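## Task

Unscrew tube 2's cap and rest it upside down (opening facing down), lying flat, in cap nest 2. Press the blue CYCLE key and keep the cap sitting in that nest until the green lamp lights; the aspirate cycle happens only once. Then screw the cap back onto tube 2, its own tube, until it will not turn further. Confirm that the caps on tubes 1, 3 and 4 are tight and screw down any loose one until it stops; those three caps must stay on their tubes. Nothing may count as done if it holds only because the robot is holding it. When finished, release everything, move the gripper away (contact with READY or its housing is allowed), then press the green READY key until it goes down, which ends the job. Do not press READY unless every step was done correctly.

## Robot and tools

Robot: a single six-joint arm (yam_st) with one parallel two-finger gripper. Joint readings come in this order: waist, shoulder, elbow, wrist pitch, wrist yaw, wrist roll (rad and rad/s), then the gap between the finger pads (m, m/s). Ranges in rad: waist -2.618 to 3.054, shoulder 0.000 to 3.142, elbow 0.000 to 3.142, wrist pitch -1.571 to 1.571, wrist yaw -1.571 to 1.571, wrist roll -2.094 to 2.094. The fingers point along the gripper's own +z axis and close along its y axis. end_effector_position is the point midway between the pads, roughly 1 cm short of the fingertips.

Scene frame: origin on the table surface straight under the arm's base, +z up, +y to the left when facing along +x. The base may be slightly tilted. Reported hand position can be somewhat wrong, more so when reaching far.

Layout: the decapping station holds tubes 1 to 4 ordered left to right as viewed from the base; the cap tray has nests 1 to 4 in that same order plus two lamps (amber while aspirating, green when finished). One housing carries the blue CYCLE key and the green READY key; push a key until it clicks over. Occasionally a loose object gets a brief external nudge.

A row is 8 numbers: x, y, z (metres, absolute target in the scene frame), qw, qx, qy, qz (absolute orientation quaternion, w first, scene frame), opening (-1 closed to +1 fully open, i.e. 0.094 m). A row is therefore an absolute pose plus a grip command, not an offset. Any target more than 0.6 m from the last reported position along any gripper axis is refused. Resend the desired quaternion each time rather than copying a drifted reported one.

Tools:
- execute_actions {actions, pictures}: actions holds zero or one item. Empty list = just read the state. {rows:[...], steps:n} runs up to 15 control steps of 1/30 s (default 15), one row per step, repeating the last row if rows run out. {steps:n} without rows is a wait of up to 300 steps counted from the previous result, reply time included. pictures (boolean) chooses whether camera images are returned; by default they are.
- move {target, speed}: target is one 8-number row; the gripper travels a straight path toward it over 0.5 to 10 s (longer paths stop short at 10 s). speed is the top path speed in m/s, 0.002 to 0.5, default 0.25; rotation is capped at twice that in rad/s. The opening is applied at the start. The path ignores obstacles; the hand lags, may deviate and may overshoot speed, particularly near full stretch. Result adds a move: line with the ending (done, off_target, moving, held, fault) and any limits (paced = target clipped; held = some steps blocked, after which the arm may lurch fast), plus distance to target.
- wait {seconds}: 0 to 10 s, sends nothing new.
- zoom_image {camera, region}: enlarges [x0, y0, x1, y1] pixels (max 504x504) of the latest image from cam_head_left, cam_head_right, cam_high, cam_low or cam_wrist (each 504x504).
- read_manual {section}: licence texts only.
- finished_scene {scene}: ends the given scene, irreversibly, and reports success.

Control behaviour: every step, the commanded pose is clamped to within 70 mm and 16 degrees of the measured pose; inverse kinematics then favours position over orientation. After an action ends the arm only continues to the last clamped pose, so check the reported pose and send the remainder. Joint friction can leave the hand up to about 31 mm off, and tiny commands may not move it at all. The elbow cannot fully straighten. The simulation keeps running while you think and write.

Result lines: the state gives end_effector_position and end_effector_quat_wxyz; grip_measured is the actual opening on the command scale (may be off by about 1 mm consistently). A pose unreachable line means the clearance check (which treats the mounting block as part of the arm) altered or blocked a command; HELD flags the affected steps. Hand target shows what the controller is currently driving toward. FAULT lines mean a stop.

Gripping: to hold something keep the commanded opening below grip_measured, about 0.03 lower for a firm hold, less for a gentle one. Pads push roughly 50 to 62 N each, less on thin parts; first contact can spike.

Heat: holding loads warms motors; MOTOR HOT appears at 75 °C, the arm halts for 10 s at 90 °C, and at 100 °C it goes limp and drops. Release loads and avoid long holds.

Avoid: dropping or knocking anything off the table, fast impacts, driving far past a contact point (harder press), slips and slams. Unscrew with wrist roll turns within its range, regrasping as needed; place caps gently and confirm the lamp and caps visually before pressing READY.

Each tool is called after ">>>" as name(argument=value, ...) on one line, values as JSON.

## Session

>>> execute_actions(actions=[])

Scene clock: 0.00 s of 10000.00 s.
end_effector_position=(+0.2881, -0.2708, +0.1858) grip_measured=+1.000 end_effector_quat_wxyz=(+0.082, +0.829, +0.217, +0.508)
Joint positions: [-1.142  1.573  1.065 -0.446 -0.968  1.82   0.094]
Joint velocities: [-0.002 -0.012 -0.007 -0.037  0.007  0.022  0.   ]
Motor temperatures (°C, as the motors report them): [18 23 23 19 18 18]
Hand target: +0.288, -0.271, +0.186; +0.082, +0.829, +0.217, +0.508
camera_calibration (this result's frames):
cam_wrist: T_world_to_cam=[[-0.373971, 0.779149, -0.503063, 0.407329], [-0.20909, 0.457625, 0.864211, 0.0540903], [0.903564, 0.428375, -0.00822588, -0.0461089], [0, 0, 0, 1]] pos_world=[0.205301, -0.322372, 0.157787]

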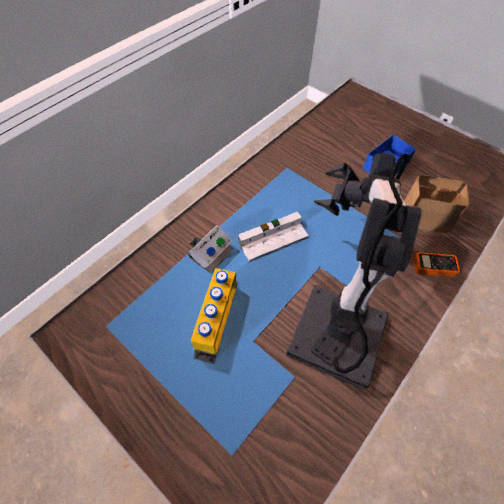

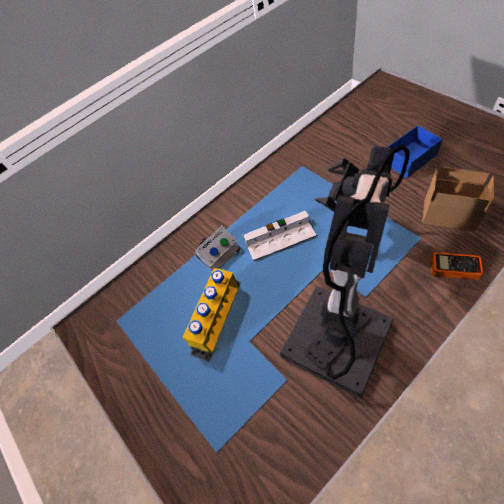

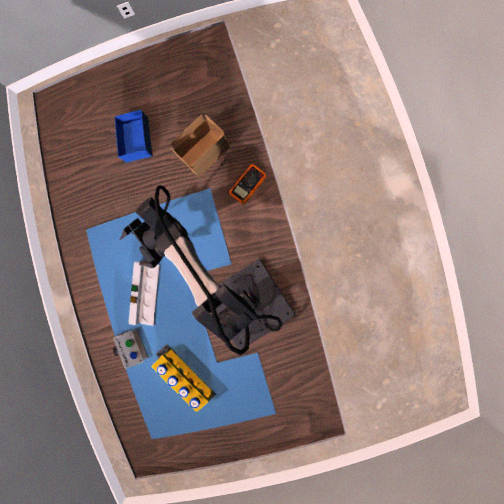

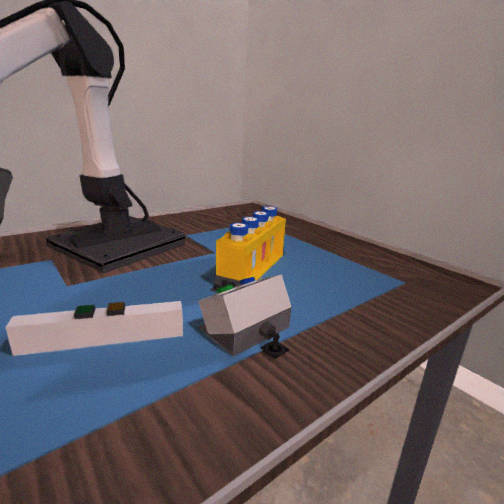

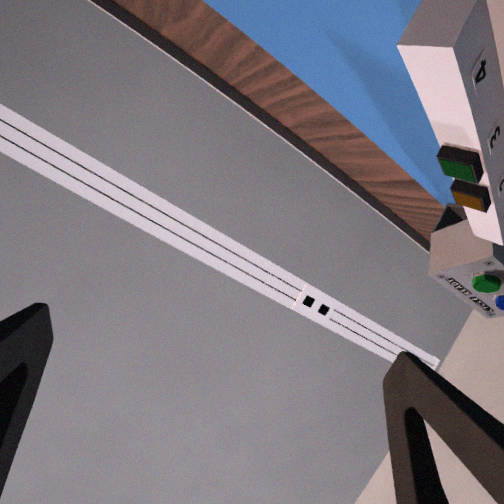

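>>> zoom_image(camera="cam_high", region=[100,250,260,430])

Region (100, 250, 260, 430) of cam_high's 504x504 image, scaled by 2.800, with more detail than that image has.

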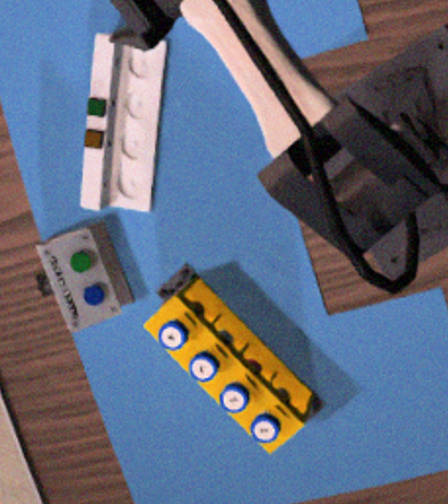

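>>> move(target=[0.279,0.219,0.17,0,0.588,0.809,0,0.1], speed=0.35)

Scene clock: 5.17 s of 10000.00 s.
end_effector_position=(+0.2720, +0.2221, +0.1673) grip_measured=+0.102 end_effector_quat_wxyz=(-0.004, +0.585, +0.811, -0.006)
Joint positions: [ 0.69   1.914  1.741 -1.427  0.032  1.966  0.052]
Joint velocities: [ 0.002  0.002  0.007  0.007 -0.022 -0.066 -0.001]
Motor temperatures (°C, as the motors report them): [18 24 23 19 18 18]
Hand target: +0.274, +0.221, +0.169; -0.000, +0.590, +0.808, -0.009
Off the commanded pose: 0.008 m, 1 deg.
move: done
camera_calibration (this result's frames):
cam_wrist: T_world_to_cam=[[-0.863339, -0.502971, 0.0408054, 0.334862], [-0.399532, 0.730699, 0.553582, -0.115689], [-0.308252, 0.461626, -0.831795, 0.217163], [0, 0, 0, 1]] pos_world=[0.309819, 0.152712, 0.231014]

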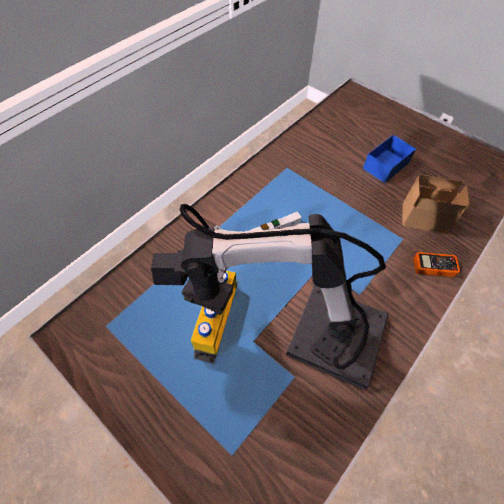

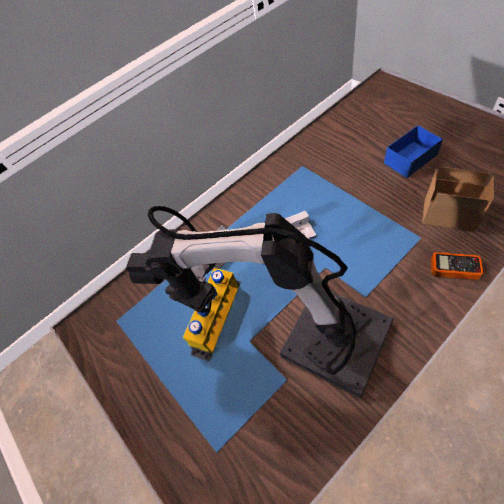

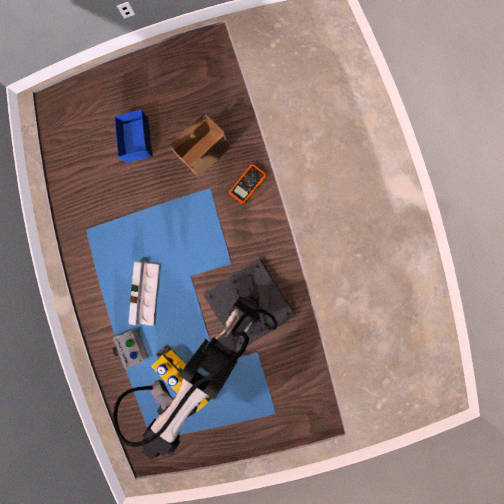

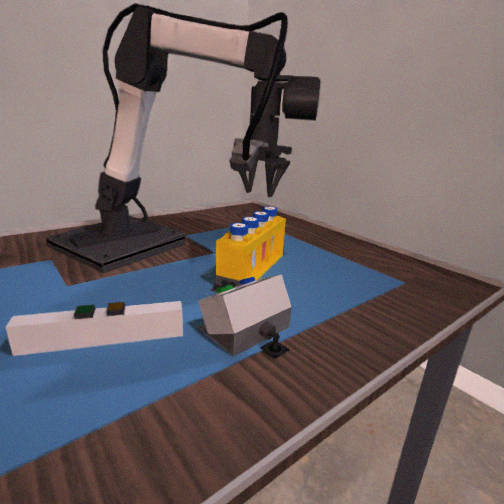

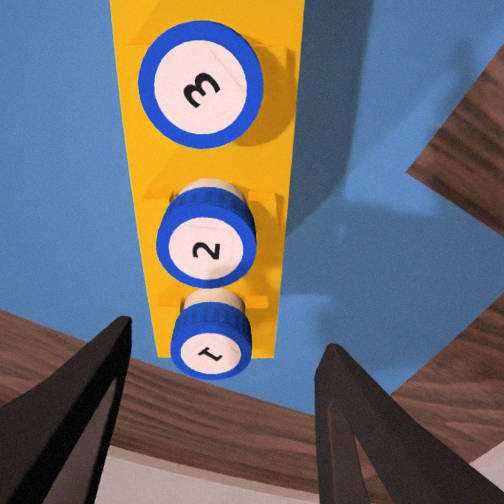

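>>> move(target=[0.283,0.2205,0.130,0,0.588,0.809,0,0.1], speed=0.15)

Scene clock: 6.93 s of 10000.00 s.
end_effector_position=(+0.2805, +0.2223, +0.1373) grip_measured=+0.102 end_effector_quat_wxyz=(-0.001, +0.590, +0.808, +0.006)
Joint positions: [ 0.672  1.914  1.623 -1.284  0.032  1.958  0.052]
Joint velocities: [-0.007  0.027 -0.007  0.007  0.037 -0.007 -0.   ]
Motor temperatures (°C, as the motors report them): [18 24 24 19 18 18]
Hand target: +0.282, +0.220, +0.130; -0.000, +0.588, +0.809, +0.000
Off the commanded pose: 0.008 m, 1 deg.
move: done
camera_calibration (this result's frames):
cam_wrist: T_world_to_cam=[[-0.869067, -0.494387, 0.0174249, 0.346436], [-0.402017, 0.726342, 0.557503, -0.0947523], [-0.288279, 0.477503, -0.829992, 0.185404], [0, 0, 0, 1]] pos_world=[0.316432, 0.151565, 0.200672]

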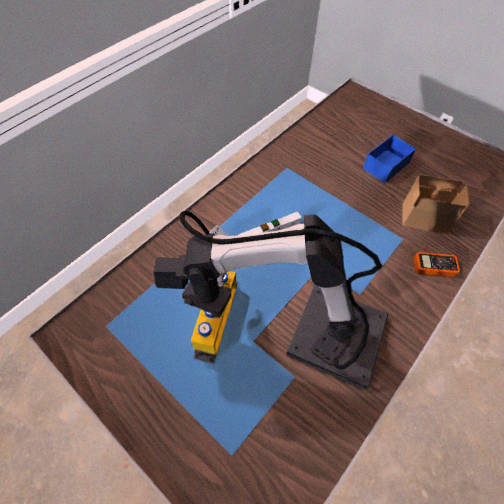

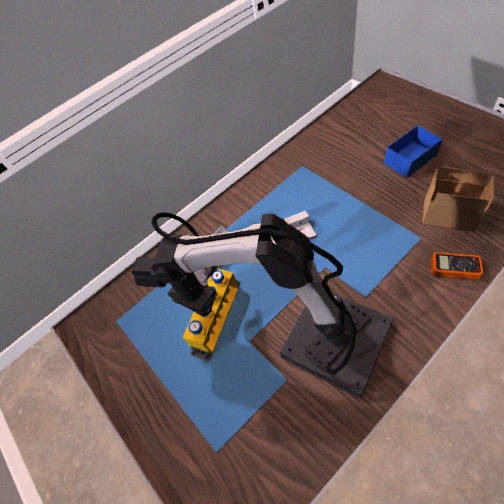

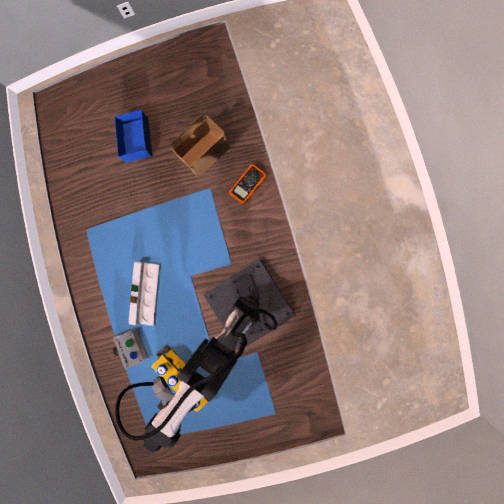

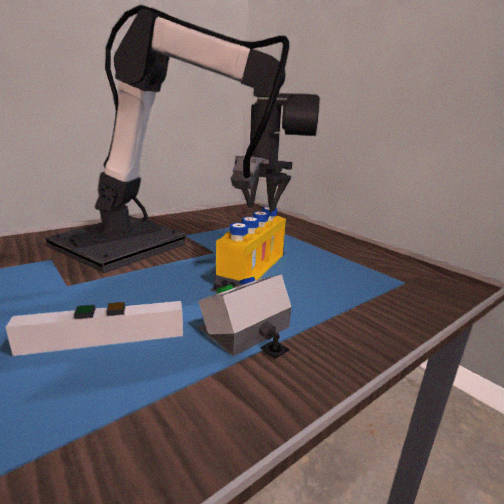

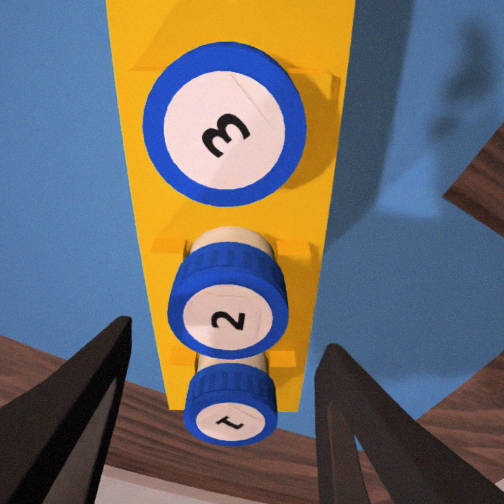

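>>> move(target=[0.2825,0.221,0.106,0,0.588,0.809,0,0.0], speed=0.1)

Scene clock: 8.30 s of 10000.00 s.
end_effector_position=(+0.2802, +0.2232, +0.1138) grip_measured=+0.002 end_effector_quat_wxyz=(-0.001, +0.589, +0.808, +0.006)
Joint positions: [ 0.672  1.923  1.54  -1.193  0.032  1.957  0.047]
Joint velocities: [ 0.007  0.012 -0.007  0.007 -0.066  0.007  0.001]
Motor temperatures (°C, as the motors report them): [18 24 24 19 18 18]
Hand target: +0.282, +0.221, +0.106; -0.000, +0.588, +0.809, -0.000
Off the commanded pose: 0.008 m, 1 deg.
move: done
camera_calibration (this result's frames):
cam_wrist: T_world_to_cam=[[-0.868891, -0.494711, 0.0170472, 0.347085], [-0.402449, 0.726059, 0.55756, -0.0822276], [-0.288208, 0.477598, -0.829961, 0.165324], [0, 0, 0, 1]] pos_world=[0.316135, 0.15245, 0.177143]

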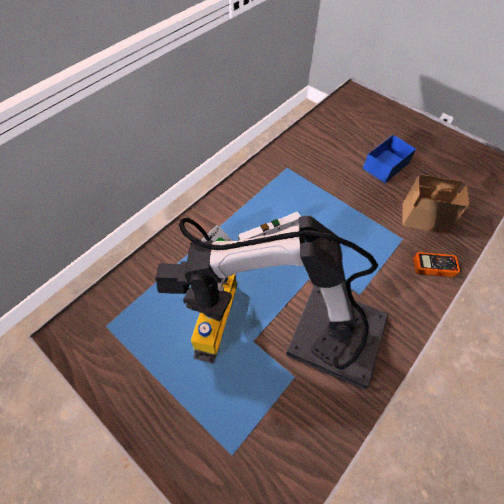

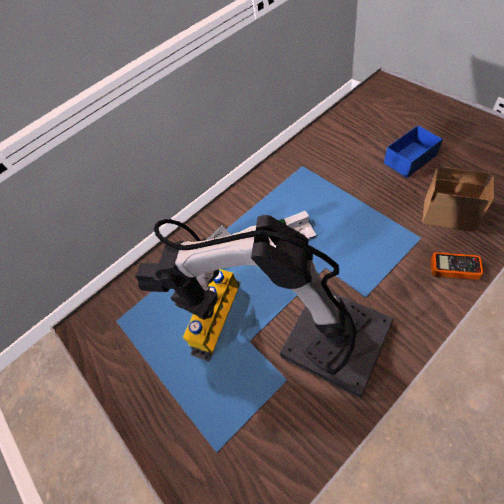

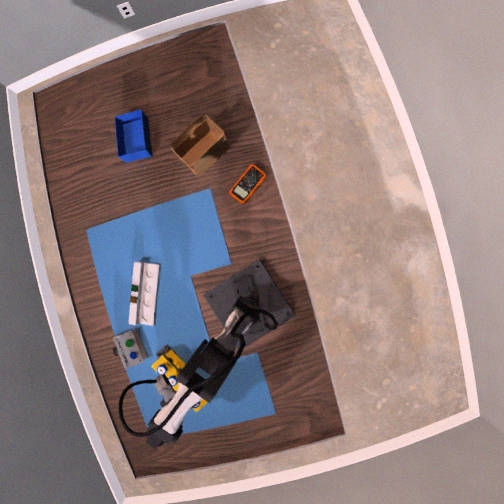

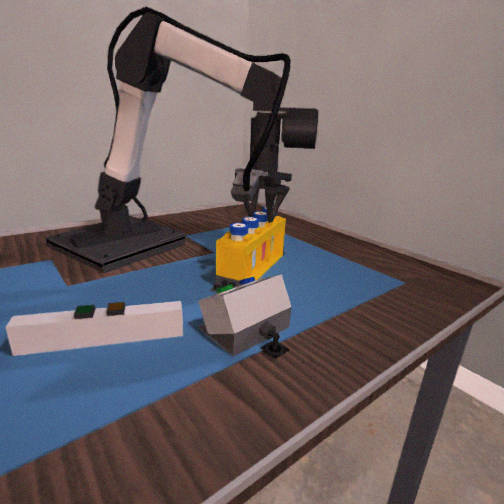

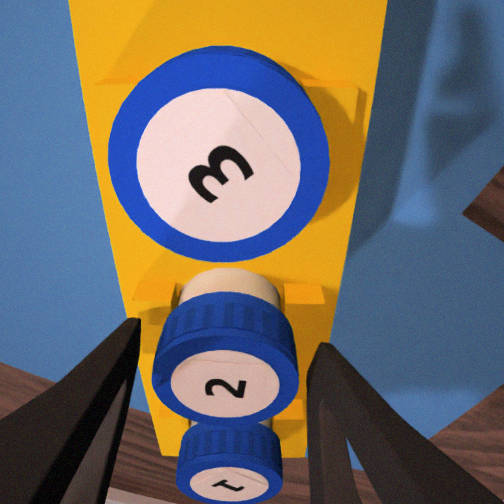

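>>> execute_actions(actions=[{"rows":[[0.2815,0.222,0.113,0,0.588,0.809,0,-0.36]],"steps":12}], pictures=false)

>>> move(target=[0.2815,0.222,0.117,0,-0.3256,0.9455,0,-0.36], speed=0.5)

>>> move(target=[0.2815,0.222,0.119,0,-0.9659,0.2588,0,-0.36], speed=0.5)

Scene clock: 9.80 s of 10000.00 s.
end_effector_position=(+0.2809, +0.2236, +0.1138) grip_measured=-0.313 end_effector_quat_wxyz=(-0.000, +0.589, +0.808, +0.007)
Joint positions: [ 0.672  1.923  1.54  -1.19   0.033  1.957  0.032]
Joint velocities: [-0.012  0.002 -0.002 -0.081  0.007 -0.022 -0.001]
Motor temperatures (°C, as the motors report them): [18 25 24 19 18 18]
Hand target: +0.281, +0.222, +0.113; -0.000, +0.588, +0.809, +0.000
Off the commanded pose: 0.002 m, 1 deg.
Steps of this call (steps 1 to 33: nothing new was sent; steps 34 to 45: all 12 steps of this action). Readings (end_effector_position):
34: (+0.2805, +0.2235, +0.1138)
35: (+0.2809, +0.2236, +0.1138)
37: (+0.2809, +0.2236, +0.1138)
41: (+0.2809, +0.2236, +0.1138)
45: the state above

Scene clock: 12.70 s of 10000.00 s.
end_effector_position=(+0.2791, +0.2185, +0.1148) grip_measured=-0.314 end_effector_quat_wxyz=(-0.003, -0.312, +0.950, -0.001)
Joint positions: [ 0.666  1.923  1.544 -1.213  0.036  0.056  0.032]
Joint velocities: [-0.017  0.012 -0.022  0.007 -0.022 -0.066  0.   ]
Motor temperatures (°C, as the motors report them): [18 25 24 19 18 18]
Hand target: +0.282, +0.222, +0.117; +0.000, -0.325, +0.946, -0.000
Off the commanded pose: 0.005 m, 2 deg.
move: done
camera_calibration (this result's frames):
cam_wrist: T_world_to_cam=[[0.746333, -0.665097, 0.0251534, -0.070784], [-0.563397, -0.611188, 0.555908, 0.257564], [-0.354359, -0.429064, -0.830863, 0.384752], [0, 0, 0, 1]] pos_world=[0.33428, 0.275425, 0.178274]

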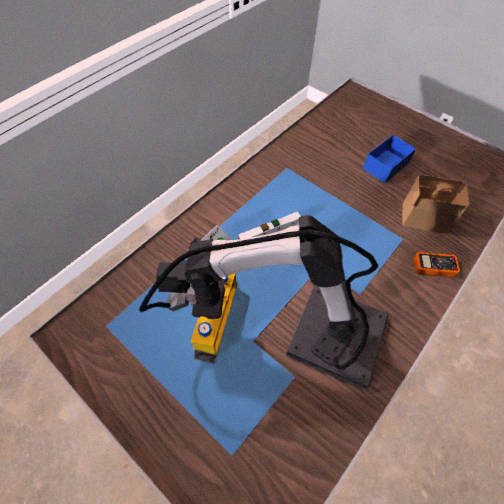

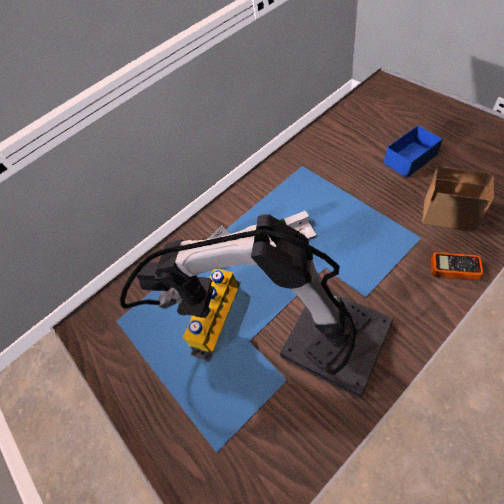

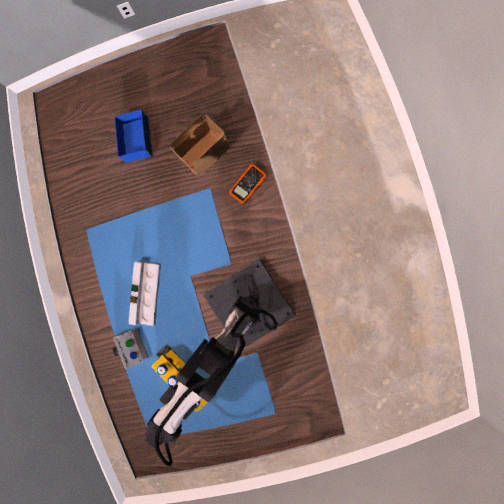

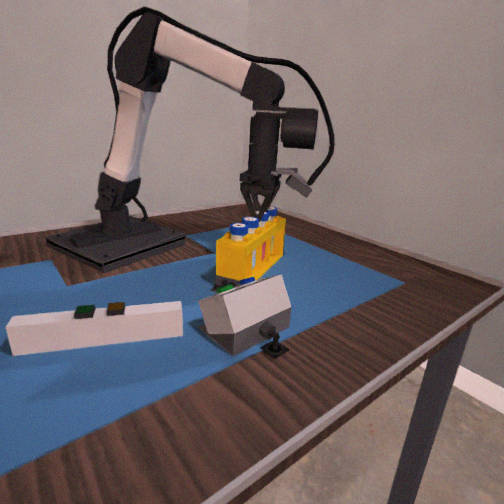

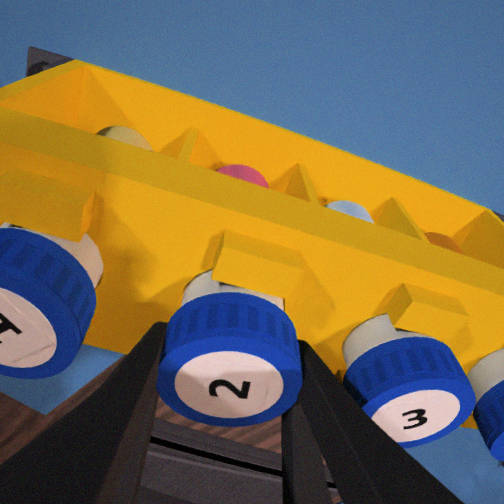

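Scene clock: 15.43 s of 10000.00 s.
end_effector_position=(+0.2848, +0.2182, +0.1160) grip_measured=-0.314 end_effector_quat_wxyz=(-0.000, +0.962, -0.272, +0.009)
Joint positions: [ 0.664  1.923  1.549 -1.202  0.053 -1.902  0.032]
Joint velocities: [-0.007 -0.002 -0.012 -0.037 -0.051 -0.051 -0.   ]
Motor temperatures (°C, as the motors report them): [18 26 25 19 18 18]
Hand target: +0.281, +0.222, +0.119; -0.000, +0.966, -0.259, +0.000
Off the commanded pose: 0.006 m, 2 deg.
move: done
camera_calibration (this result's frames):
cam_wrist: T_world_to_cam=[[0.336705, 0.94118, 0.0284672, -0.309466], [0.769825, -0.292561, 0.567255, -0.190663], [0.542217, -0.169083, -0.82305, 0.0746747], [0, 0, 0, 1]] pos_world=[0.210486, 0.248109, 0.178425]

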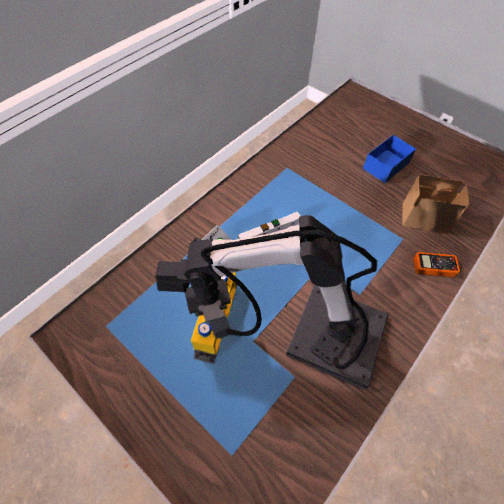

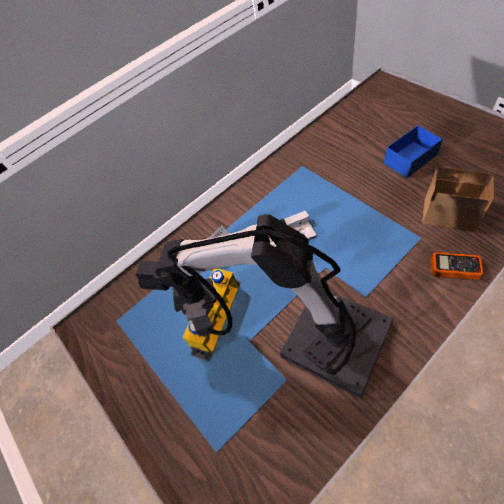

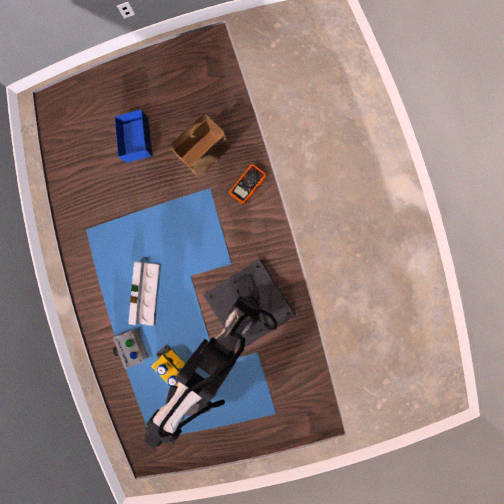

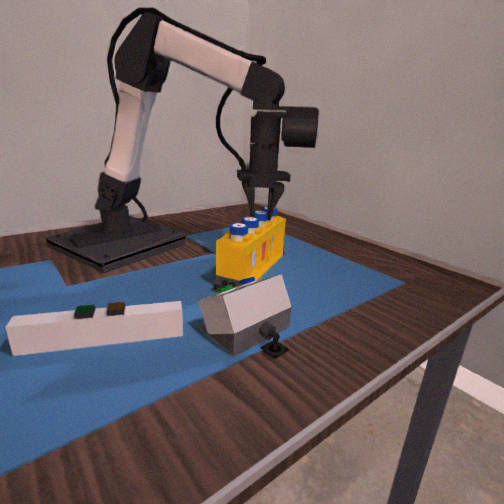

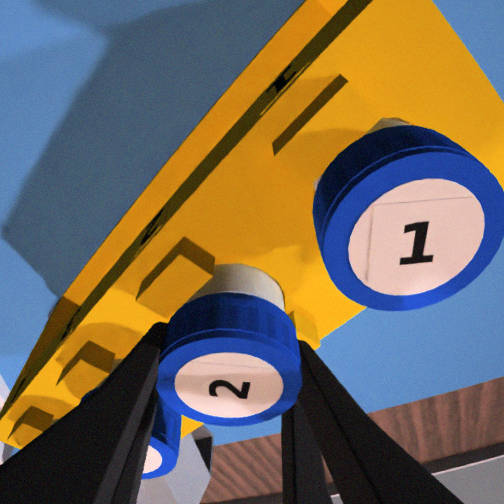

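>>> execute_actions(actions=[{"rows":[[0.2819,0.2203,0.118,0,-0.962,0.272,0,-0.13]],"steps":8}], pictures=false)

>>> move(target=[0.2819,0.2203,0.119,0,0.2164,0.9763,0,-0.13], speed=0.5)

Scene clock: 16.57 s of 10000.00 s.
end_effector_position=(+0.2830, +0.2180, +0.1160) grip_measured=-0.132 end_effector_quat_wxyz=(+0.001, +0.963, -0.271, +0.006)
Joint positions: [ 0.664  1.923  1.549 -1.208  0.047 -1.905  0.041]
Joint velocities: [ 0.002 -0.007  0.007 -0.007  0.022  0.007 -0.   ]
Motor temperatures (°C, as the motors report them): [18 26 25 19 18 18]
Hand target: +0.282, +0.220, +0.118; -0.000, +0.962, -0.272, +0.000
Off the commanded pose: 0.003 m, 1 deg.
Steps of this call (steps 1 to 26: nothing new was sent; steps 27 to 34: all 8 steps of this action). Readings (end_effector_position):
27: (+0.2847, +0.2182, +0.1160)
28: (+0.2841, +0.2181, +0.1160)
30: (+0.2836, +0.2180, +0.1160)
34: the state above

Scene clock: 20.57 s of 10000.00 s.
end_effector_position=(+0.2808, +0.2181, +0.1160) grip_measured=-0.132 end_effector_quat_wxyz=(-0.000, +0.211, +0.977, -0.001)
Joint positions: [ 0.664  1.923  1.549 -1.215  0.039  1.114  0.041]
Joint velocities: [-0.017  0.022  0.007 -0.007 -0.037 -0.022 -0.   ]
Motor temperatures (°C, as the motors report them): [18 27 25 19 18 18]
Hand target: +0.282, +0.220, +0.119; +0.000, +0.216, +0.976, +0.000
Off the commanded pose: 0.004 m, 1 deg.
move: done
camera_calibration (this result's frames):
cam_wrist: T_world_to_cam=[[-0.216793, -0.97578, 0.0292379, 0.265372], [-0.810478, 0.1966, 0.551792, 0.151246], [-0.544175, 0.0959276, -0.833469, 0.325254], [0, 0, 0, 1]] pos_world=[0.357108, 0.198009, 0.179874]

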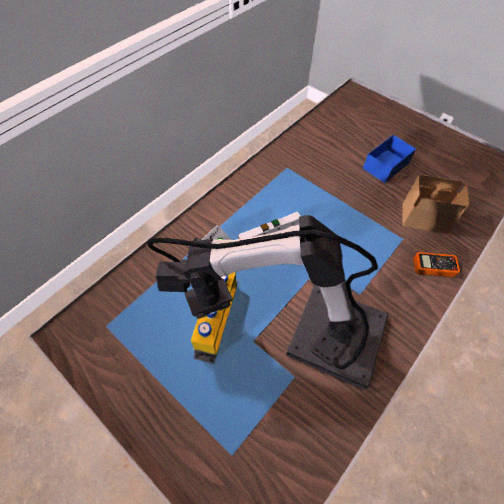

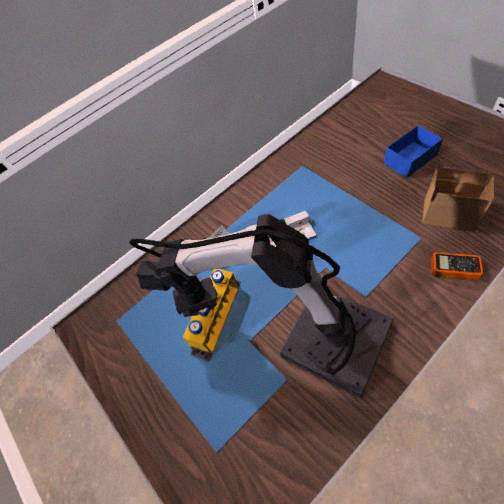

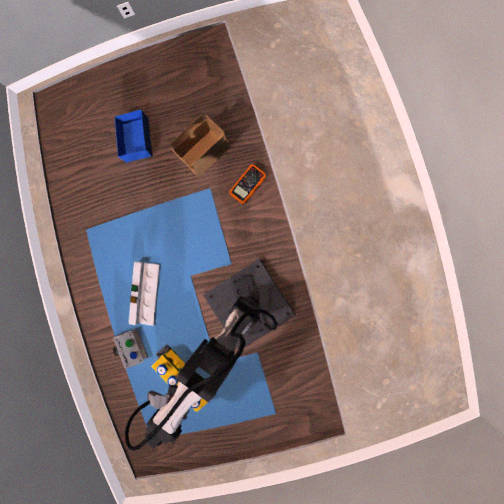

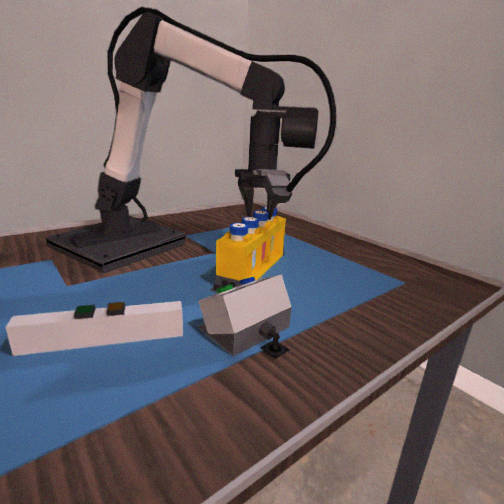

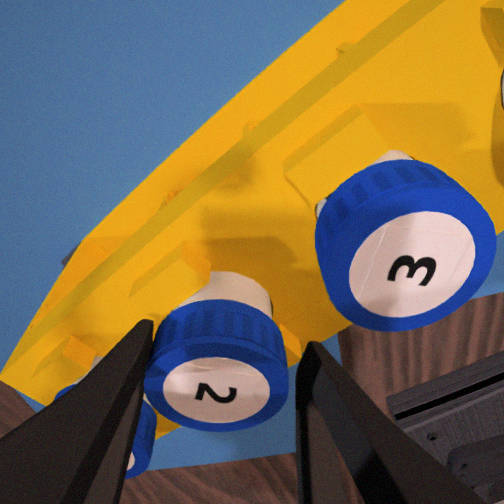

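>>> execute_actions(actions=[{"rows":[[0.2825,0.2215,0.124,0,0.2164,0.9763,0,-0.13]],"steps":12}], pictures=false)

Scene clock: 21.67 s of 10000.00 s.
end_effector_position=(+0.2829, +0.2195, +0.1222) grip_measured=-0.132 end_effector_quat_wxyz=(+0.002, +0.214, +0.977, +0.001)
Joint positions: [ 0.664  1.924  1.576 -1.234  0.039  1.119  0.041]
Joint velocities: [-0.012  0.017  0.012  0.051 -0.037 -0.037 -0.   ]
Motor temperatures (°C, as the motors report them): [18 27 25 19 18 18]
Hand target: +0.283, +0.222, +0.124; +0.000, +0.216, +0.976, +0.000
Off the commanded pose: 0.003 m, 0 deg.
Steps of this call (steps 1 to 21: nothing new was sent; steps 22 to 33: all 12 steps of this action). Readings (end_effector_position):
22: (+0.2808, +0.2180, +0.1168)
23: (+0.2813, +0.2183, +0.1182)
25: (+0.2829, +0.2196, +0.1209)
29: (+0.2836, +0.2200, +0.1222)
33: the state above

>>> execute_actions(actions=[{"rows":[[0.2819,0.2205,0.122,0,0.2164,0.9763,0,-0.36]],"steps":10}], pictures=false)

>>> move(target=[0.2819,0.2203,0.127,0,-0.9537,0.3007,0,-0.36], speed=0.5)

>>> move(target=[0.2819,0.2203,0.16,0,-0.9537,0.3007,0,-0.36], speed=0.06)

Scene clock: 23.03 s of 10000.00 s.
end_effector_position=(+0.2826, +0.2199, +0.1222) grip_measured=-0.321 end_effector_quat_wxyz=(+0.001, +0.214, +0.977, +0.002)
Joint positions: [ 0.664  1.924  1.576 -1.234  0.036  1.119  0.032]
Joint velocities: [-0.022  0.007 -0.007  0.007  0.007  0.007 -0.002]
Motor temperatures (°C, as the motors report them): [18 27 26 19 18 18]
Hand target: +0.282, +0.220, +0.122; -0.000, +0.216, +0.976, +0.000
Off the commanded pose: 0.001 m, 0 deg.
Steps of this call (steps 1 to 31: nothing new was sent; steps 32 to 41: all 10 steps of this action). Readings (end_effector_position):
32: (+0.2825, +0.2191, +0.1222)
33: (+0.2827, +0.2198, +0.1222)
35: (+0.2826, +0.2199, +0.1222)
39: (+0.2826, +0.2199, +0.1222)
41: the state above

Scene clock: 26.97 s of 10000.00 s.
end_effector_position=(+0.2822, +0.2207, +0.1229) grip_measured=-0.321 end_effector_quat_wxyz=(-0.004, +0.951, -0.309, -0.001)
Joint positions: [ 0.664  1.924  1.578 -1.236  0.031 -1.826  0.032]
Joint velocities: [ 0.007 -0.012 -0.002  0.022 -0.007 -0.037  0.001]
Motor temperatures (°C, as the motors report them): [18 28 26 19 18 18]
Hand target: +0.282, +0.220, +0.127; -0.000, +0.954, -0.301, +0.000
Off the commanded pose: 0.004 m, 1 deg.
move: done
camera_calibration (this result's frames):
cam_wrist: T_world_to_cam=[[0.407675, 0.912469, 0.0346593, -0.325598], [0.755488, -0.358371, 0.54846, -0.170975], [0.512873, -0.197409, -0.835458, 0.0981803], [0, 0, 0, 1]] pos_world=[0.211554, 0.255207, 0.187083]

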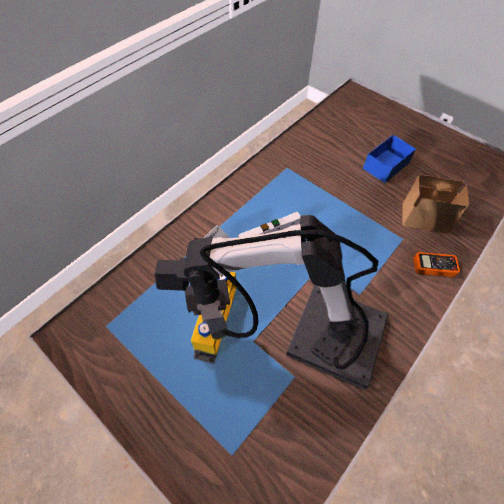

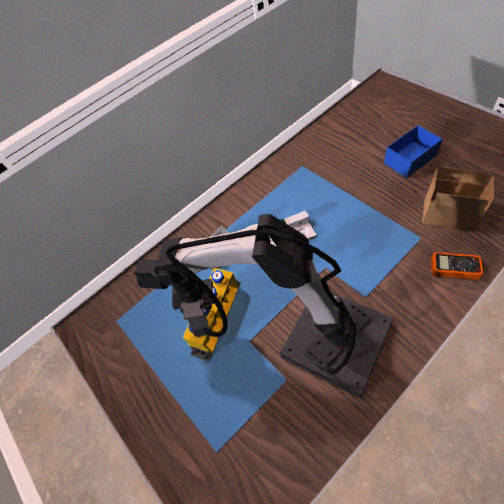

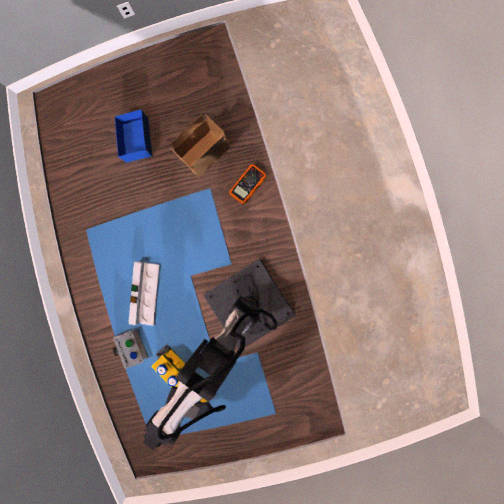

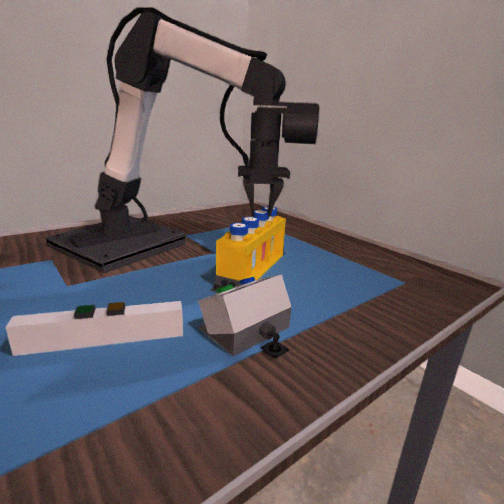

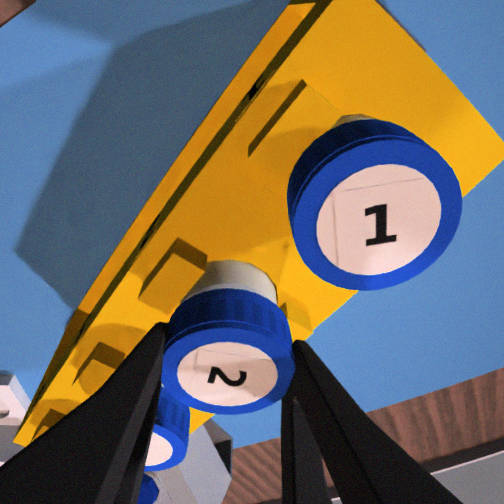

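Scene clock: 28.07 s of 10000.00 s.
end_effector_position=(+0.2830, +0.2194, +0.1567) grip_measured=-0.321 end_effector_quat_wxyz=(-0.002, +0.951, -0.309, -0.002)
Joint positions: [ 0.664  1.924  1.713 -1.374  0.032 -1.826  0.032]
Joint velocities: [-0.017  0.007 -0.007 -0.095  0.037  0.007 -0.001]
Motor temperatures (°C, as the motors report them): [18 28 26 19 18 18]
Hand target: +0.282, +0.221, +0.160; -0.000, +0.954, -0.301, +0.000
Off the commanded pose: 0.004 m, 1 deg.
move: done
camera_calibration (this result's frames):
cam_wrist: T_world_to_cam=[[0.407617, 0.912647, 0.030398, -0.325235], [0.75692, -0.356311, 0.547828, -0.191286], [0.510804, -0.200295, -0.836039, 0.127109], [0, 0, 0, 1]] pos_world=[0.212431, 0.254127, 0.220946]

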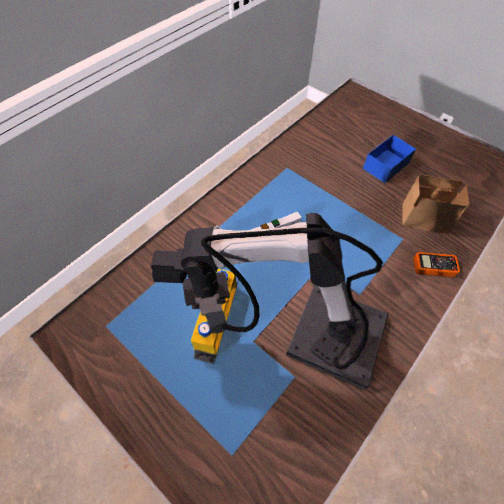

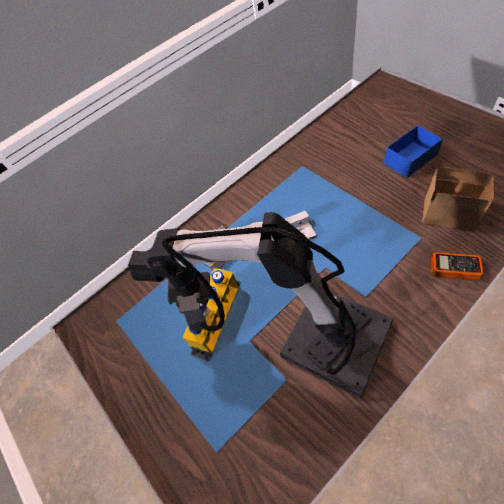

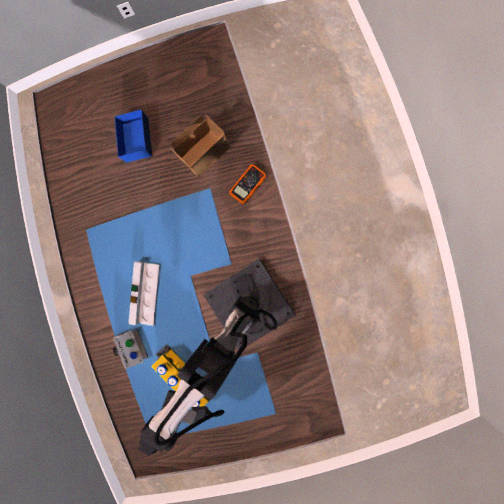

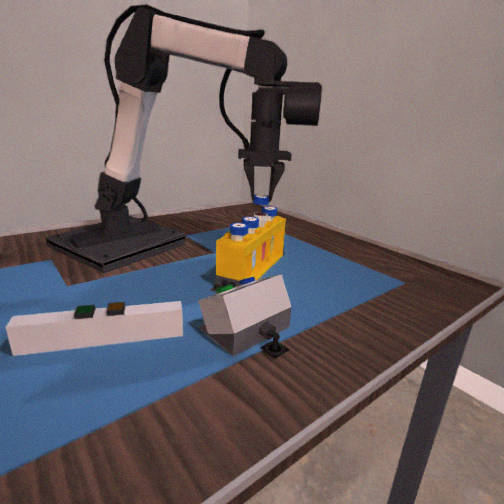

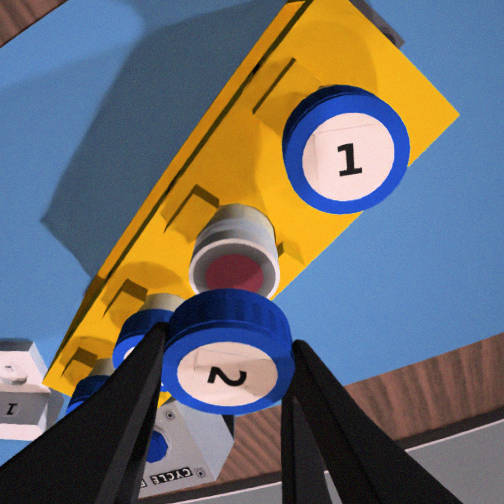

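>>> move(target=[0.33,0.06,0.16,0,-0.5,0.866,0,-0.36], speed=0.5)

>>> move(target=[0.3475,-0.095,0.075,0,0.1736,0.9848,0,-0.36], speed=0.5)

Scene clock: 31.77 s of 10000.00 s.
end_effector_position=(+0.3306, +0.0612, +0.1554) grip_measured=-0.321 end_effector_quat_wxyz=(-0.010, -0.507, +0.862, +0.008)
Joint positions: [ 0.191  1.834  1.615 -1.373  0.032 -0.848  0.032]
Joint velocities: [-0.007 -0.012  0.002  0.022 -0.007  0.066 -0.   ]
Motor temperatures (°C, as the motors report them): [18 29 26 19 18 18]
Hand target: +0.332, +0.060, +0.160; +0.002, -0.500, +0.866, +0.002
Off the commanded pose: 0.005 m, 2 deg.
move: done
camera_calibration (this result's frames):
cam_wrist: T_world_to_cam=[[0.955556, -0.294802, 0.00188725, -0.303065], [-0.24608, -0.794073, 0.555782, 0.0741623], [-0.162347, -0.531545, -0.831326, 0.312122], [0, 0, 0, 1]] pos_world=[0.358518, 0.135453, 0.218829]

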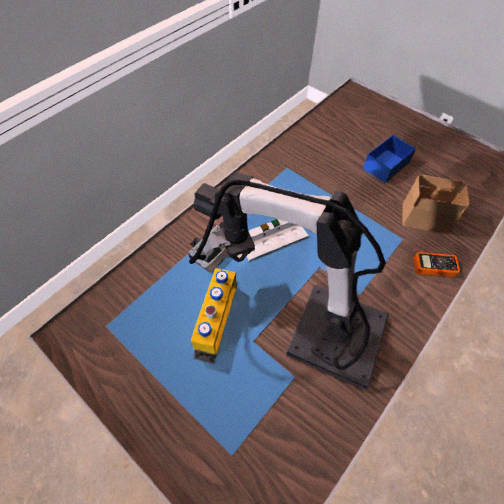

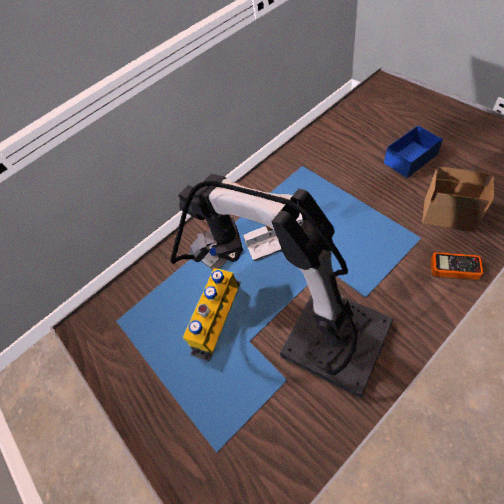

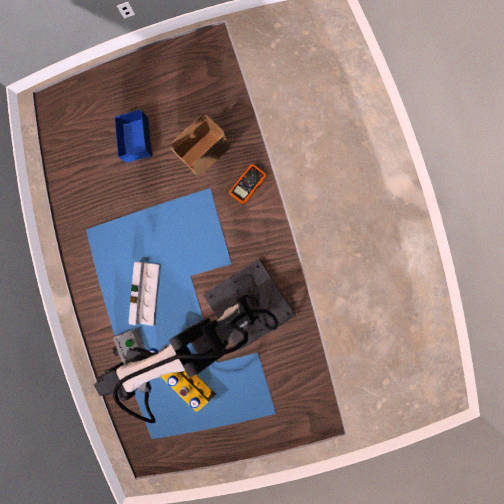

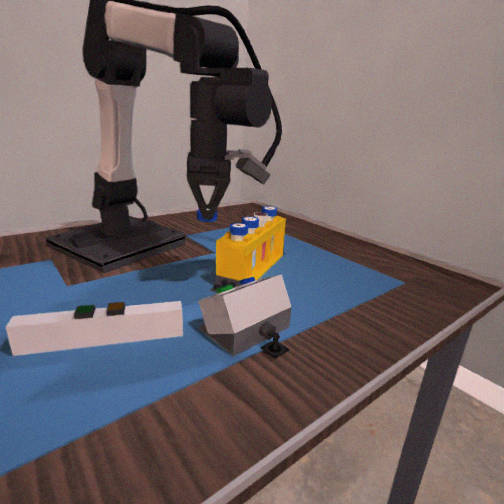

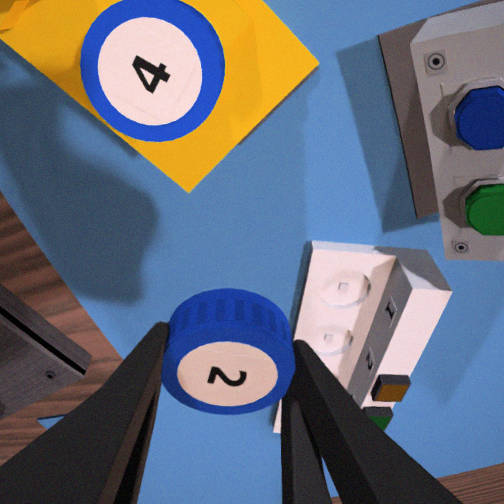

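Scene clock: 33.87 s of 10000.00 s.
end_effector_position=(+0.3490, -0.0951, +0.0817) grip_measured=-0.321 end_effector_quat_wxyz=(+0.005, +0.166, +0.986, +0.001)
Joint positions: [-0.269  1.907  1.442 -1.076  0.032  0.088  0.032]
Joint velocities: [-0.012  0.007 -0.002  0.037 -0.051  0.051 -0.001]
Motor temperatures (°C, as the motors report them): [18 29 26 19 18 18]
Hand target: +0.348, -0.095, +0.075; +0.001, +0.173, +0.985, +0.002
Off the commanded pose: 0.007 m, 1 deg.
move: done
camera_calibration (this result's frames):
cam_wrist: T_world_to_cam=[[-0.126082, -0.991694, 0.0254334, -0.0572399], [-0.830769, 0.119564, 0.543623, 0.287392], [-0.542149, 0.0474117, -0.838944, 0.358981], [0, 0, 0, 1]] pos_world=[0.426161, -0.108146, 0.146387]

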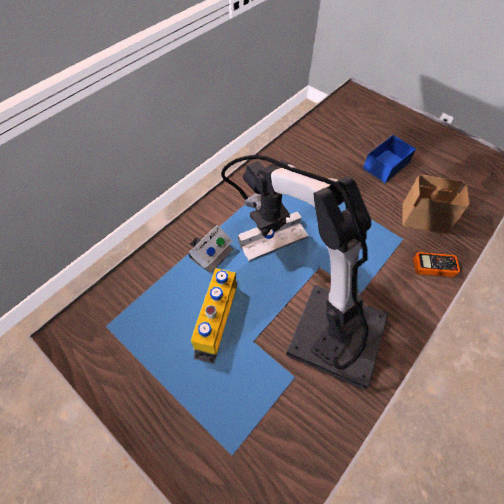

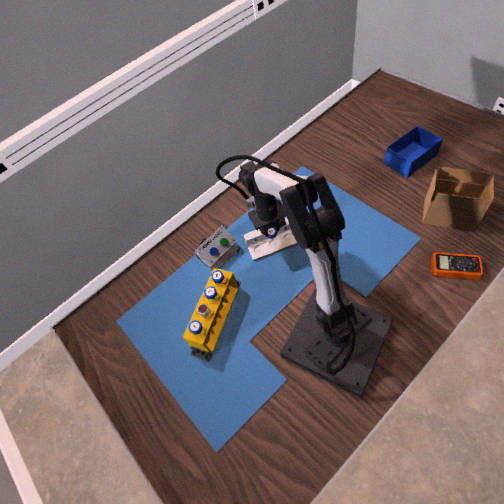

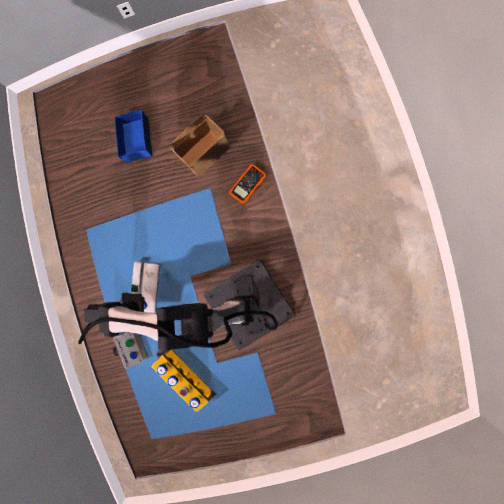

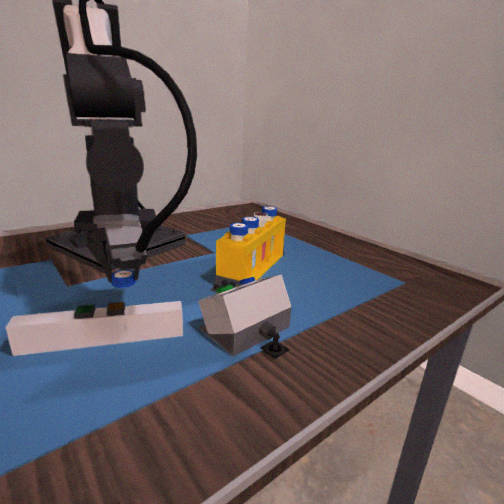

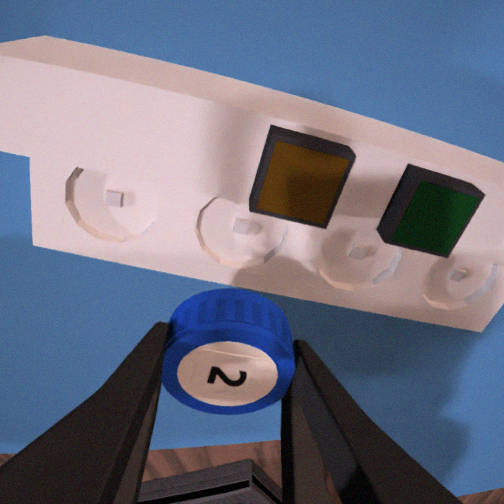

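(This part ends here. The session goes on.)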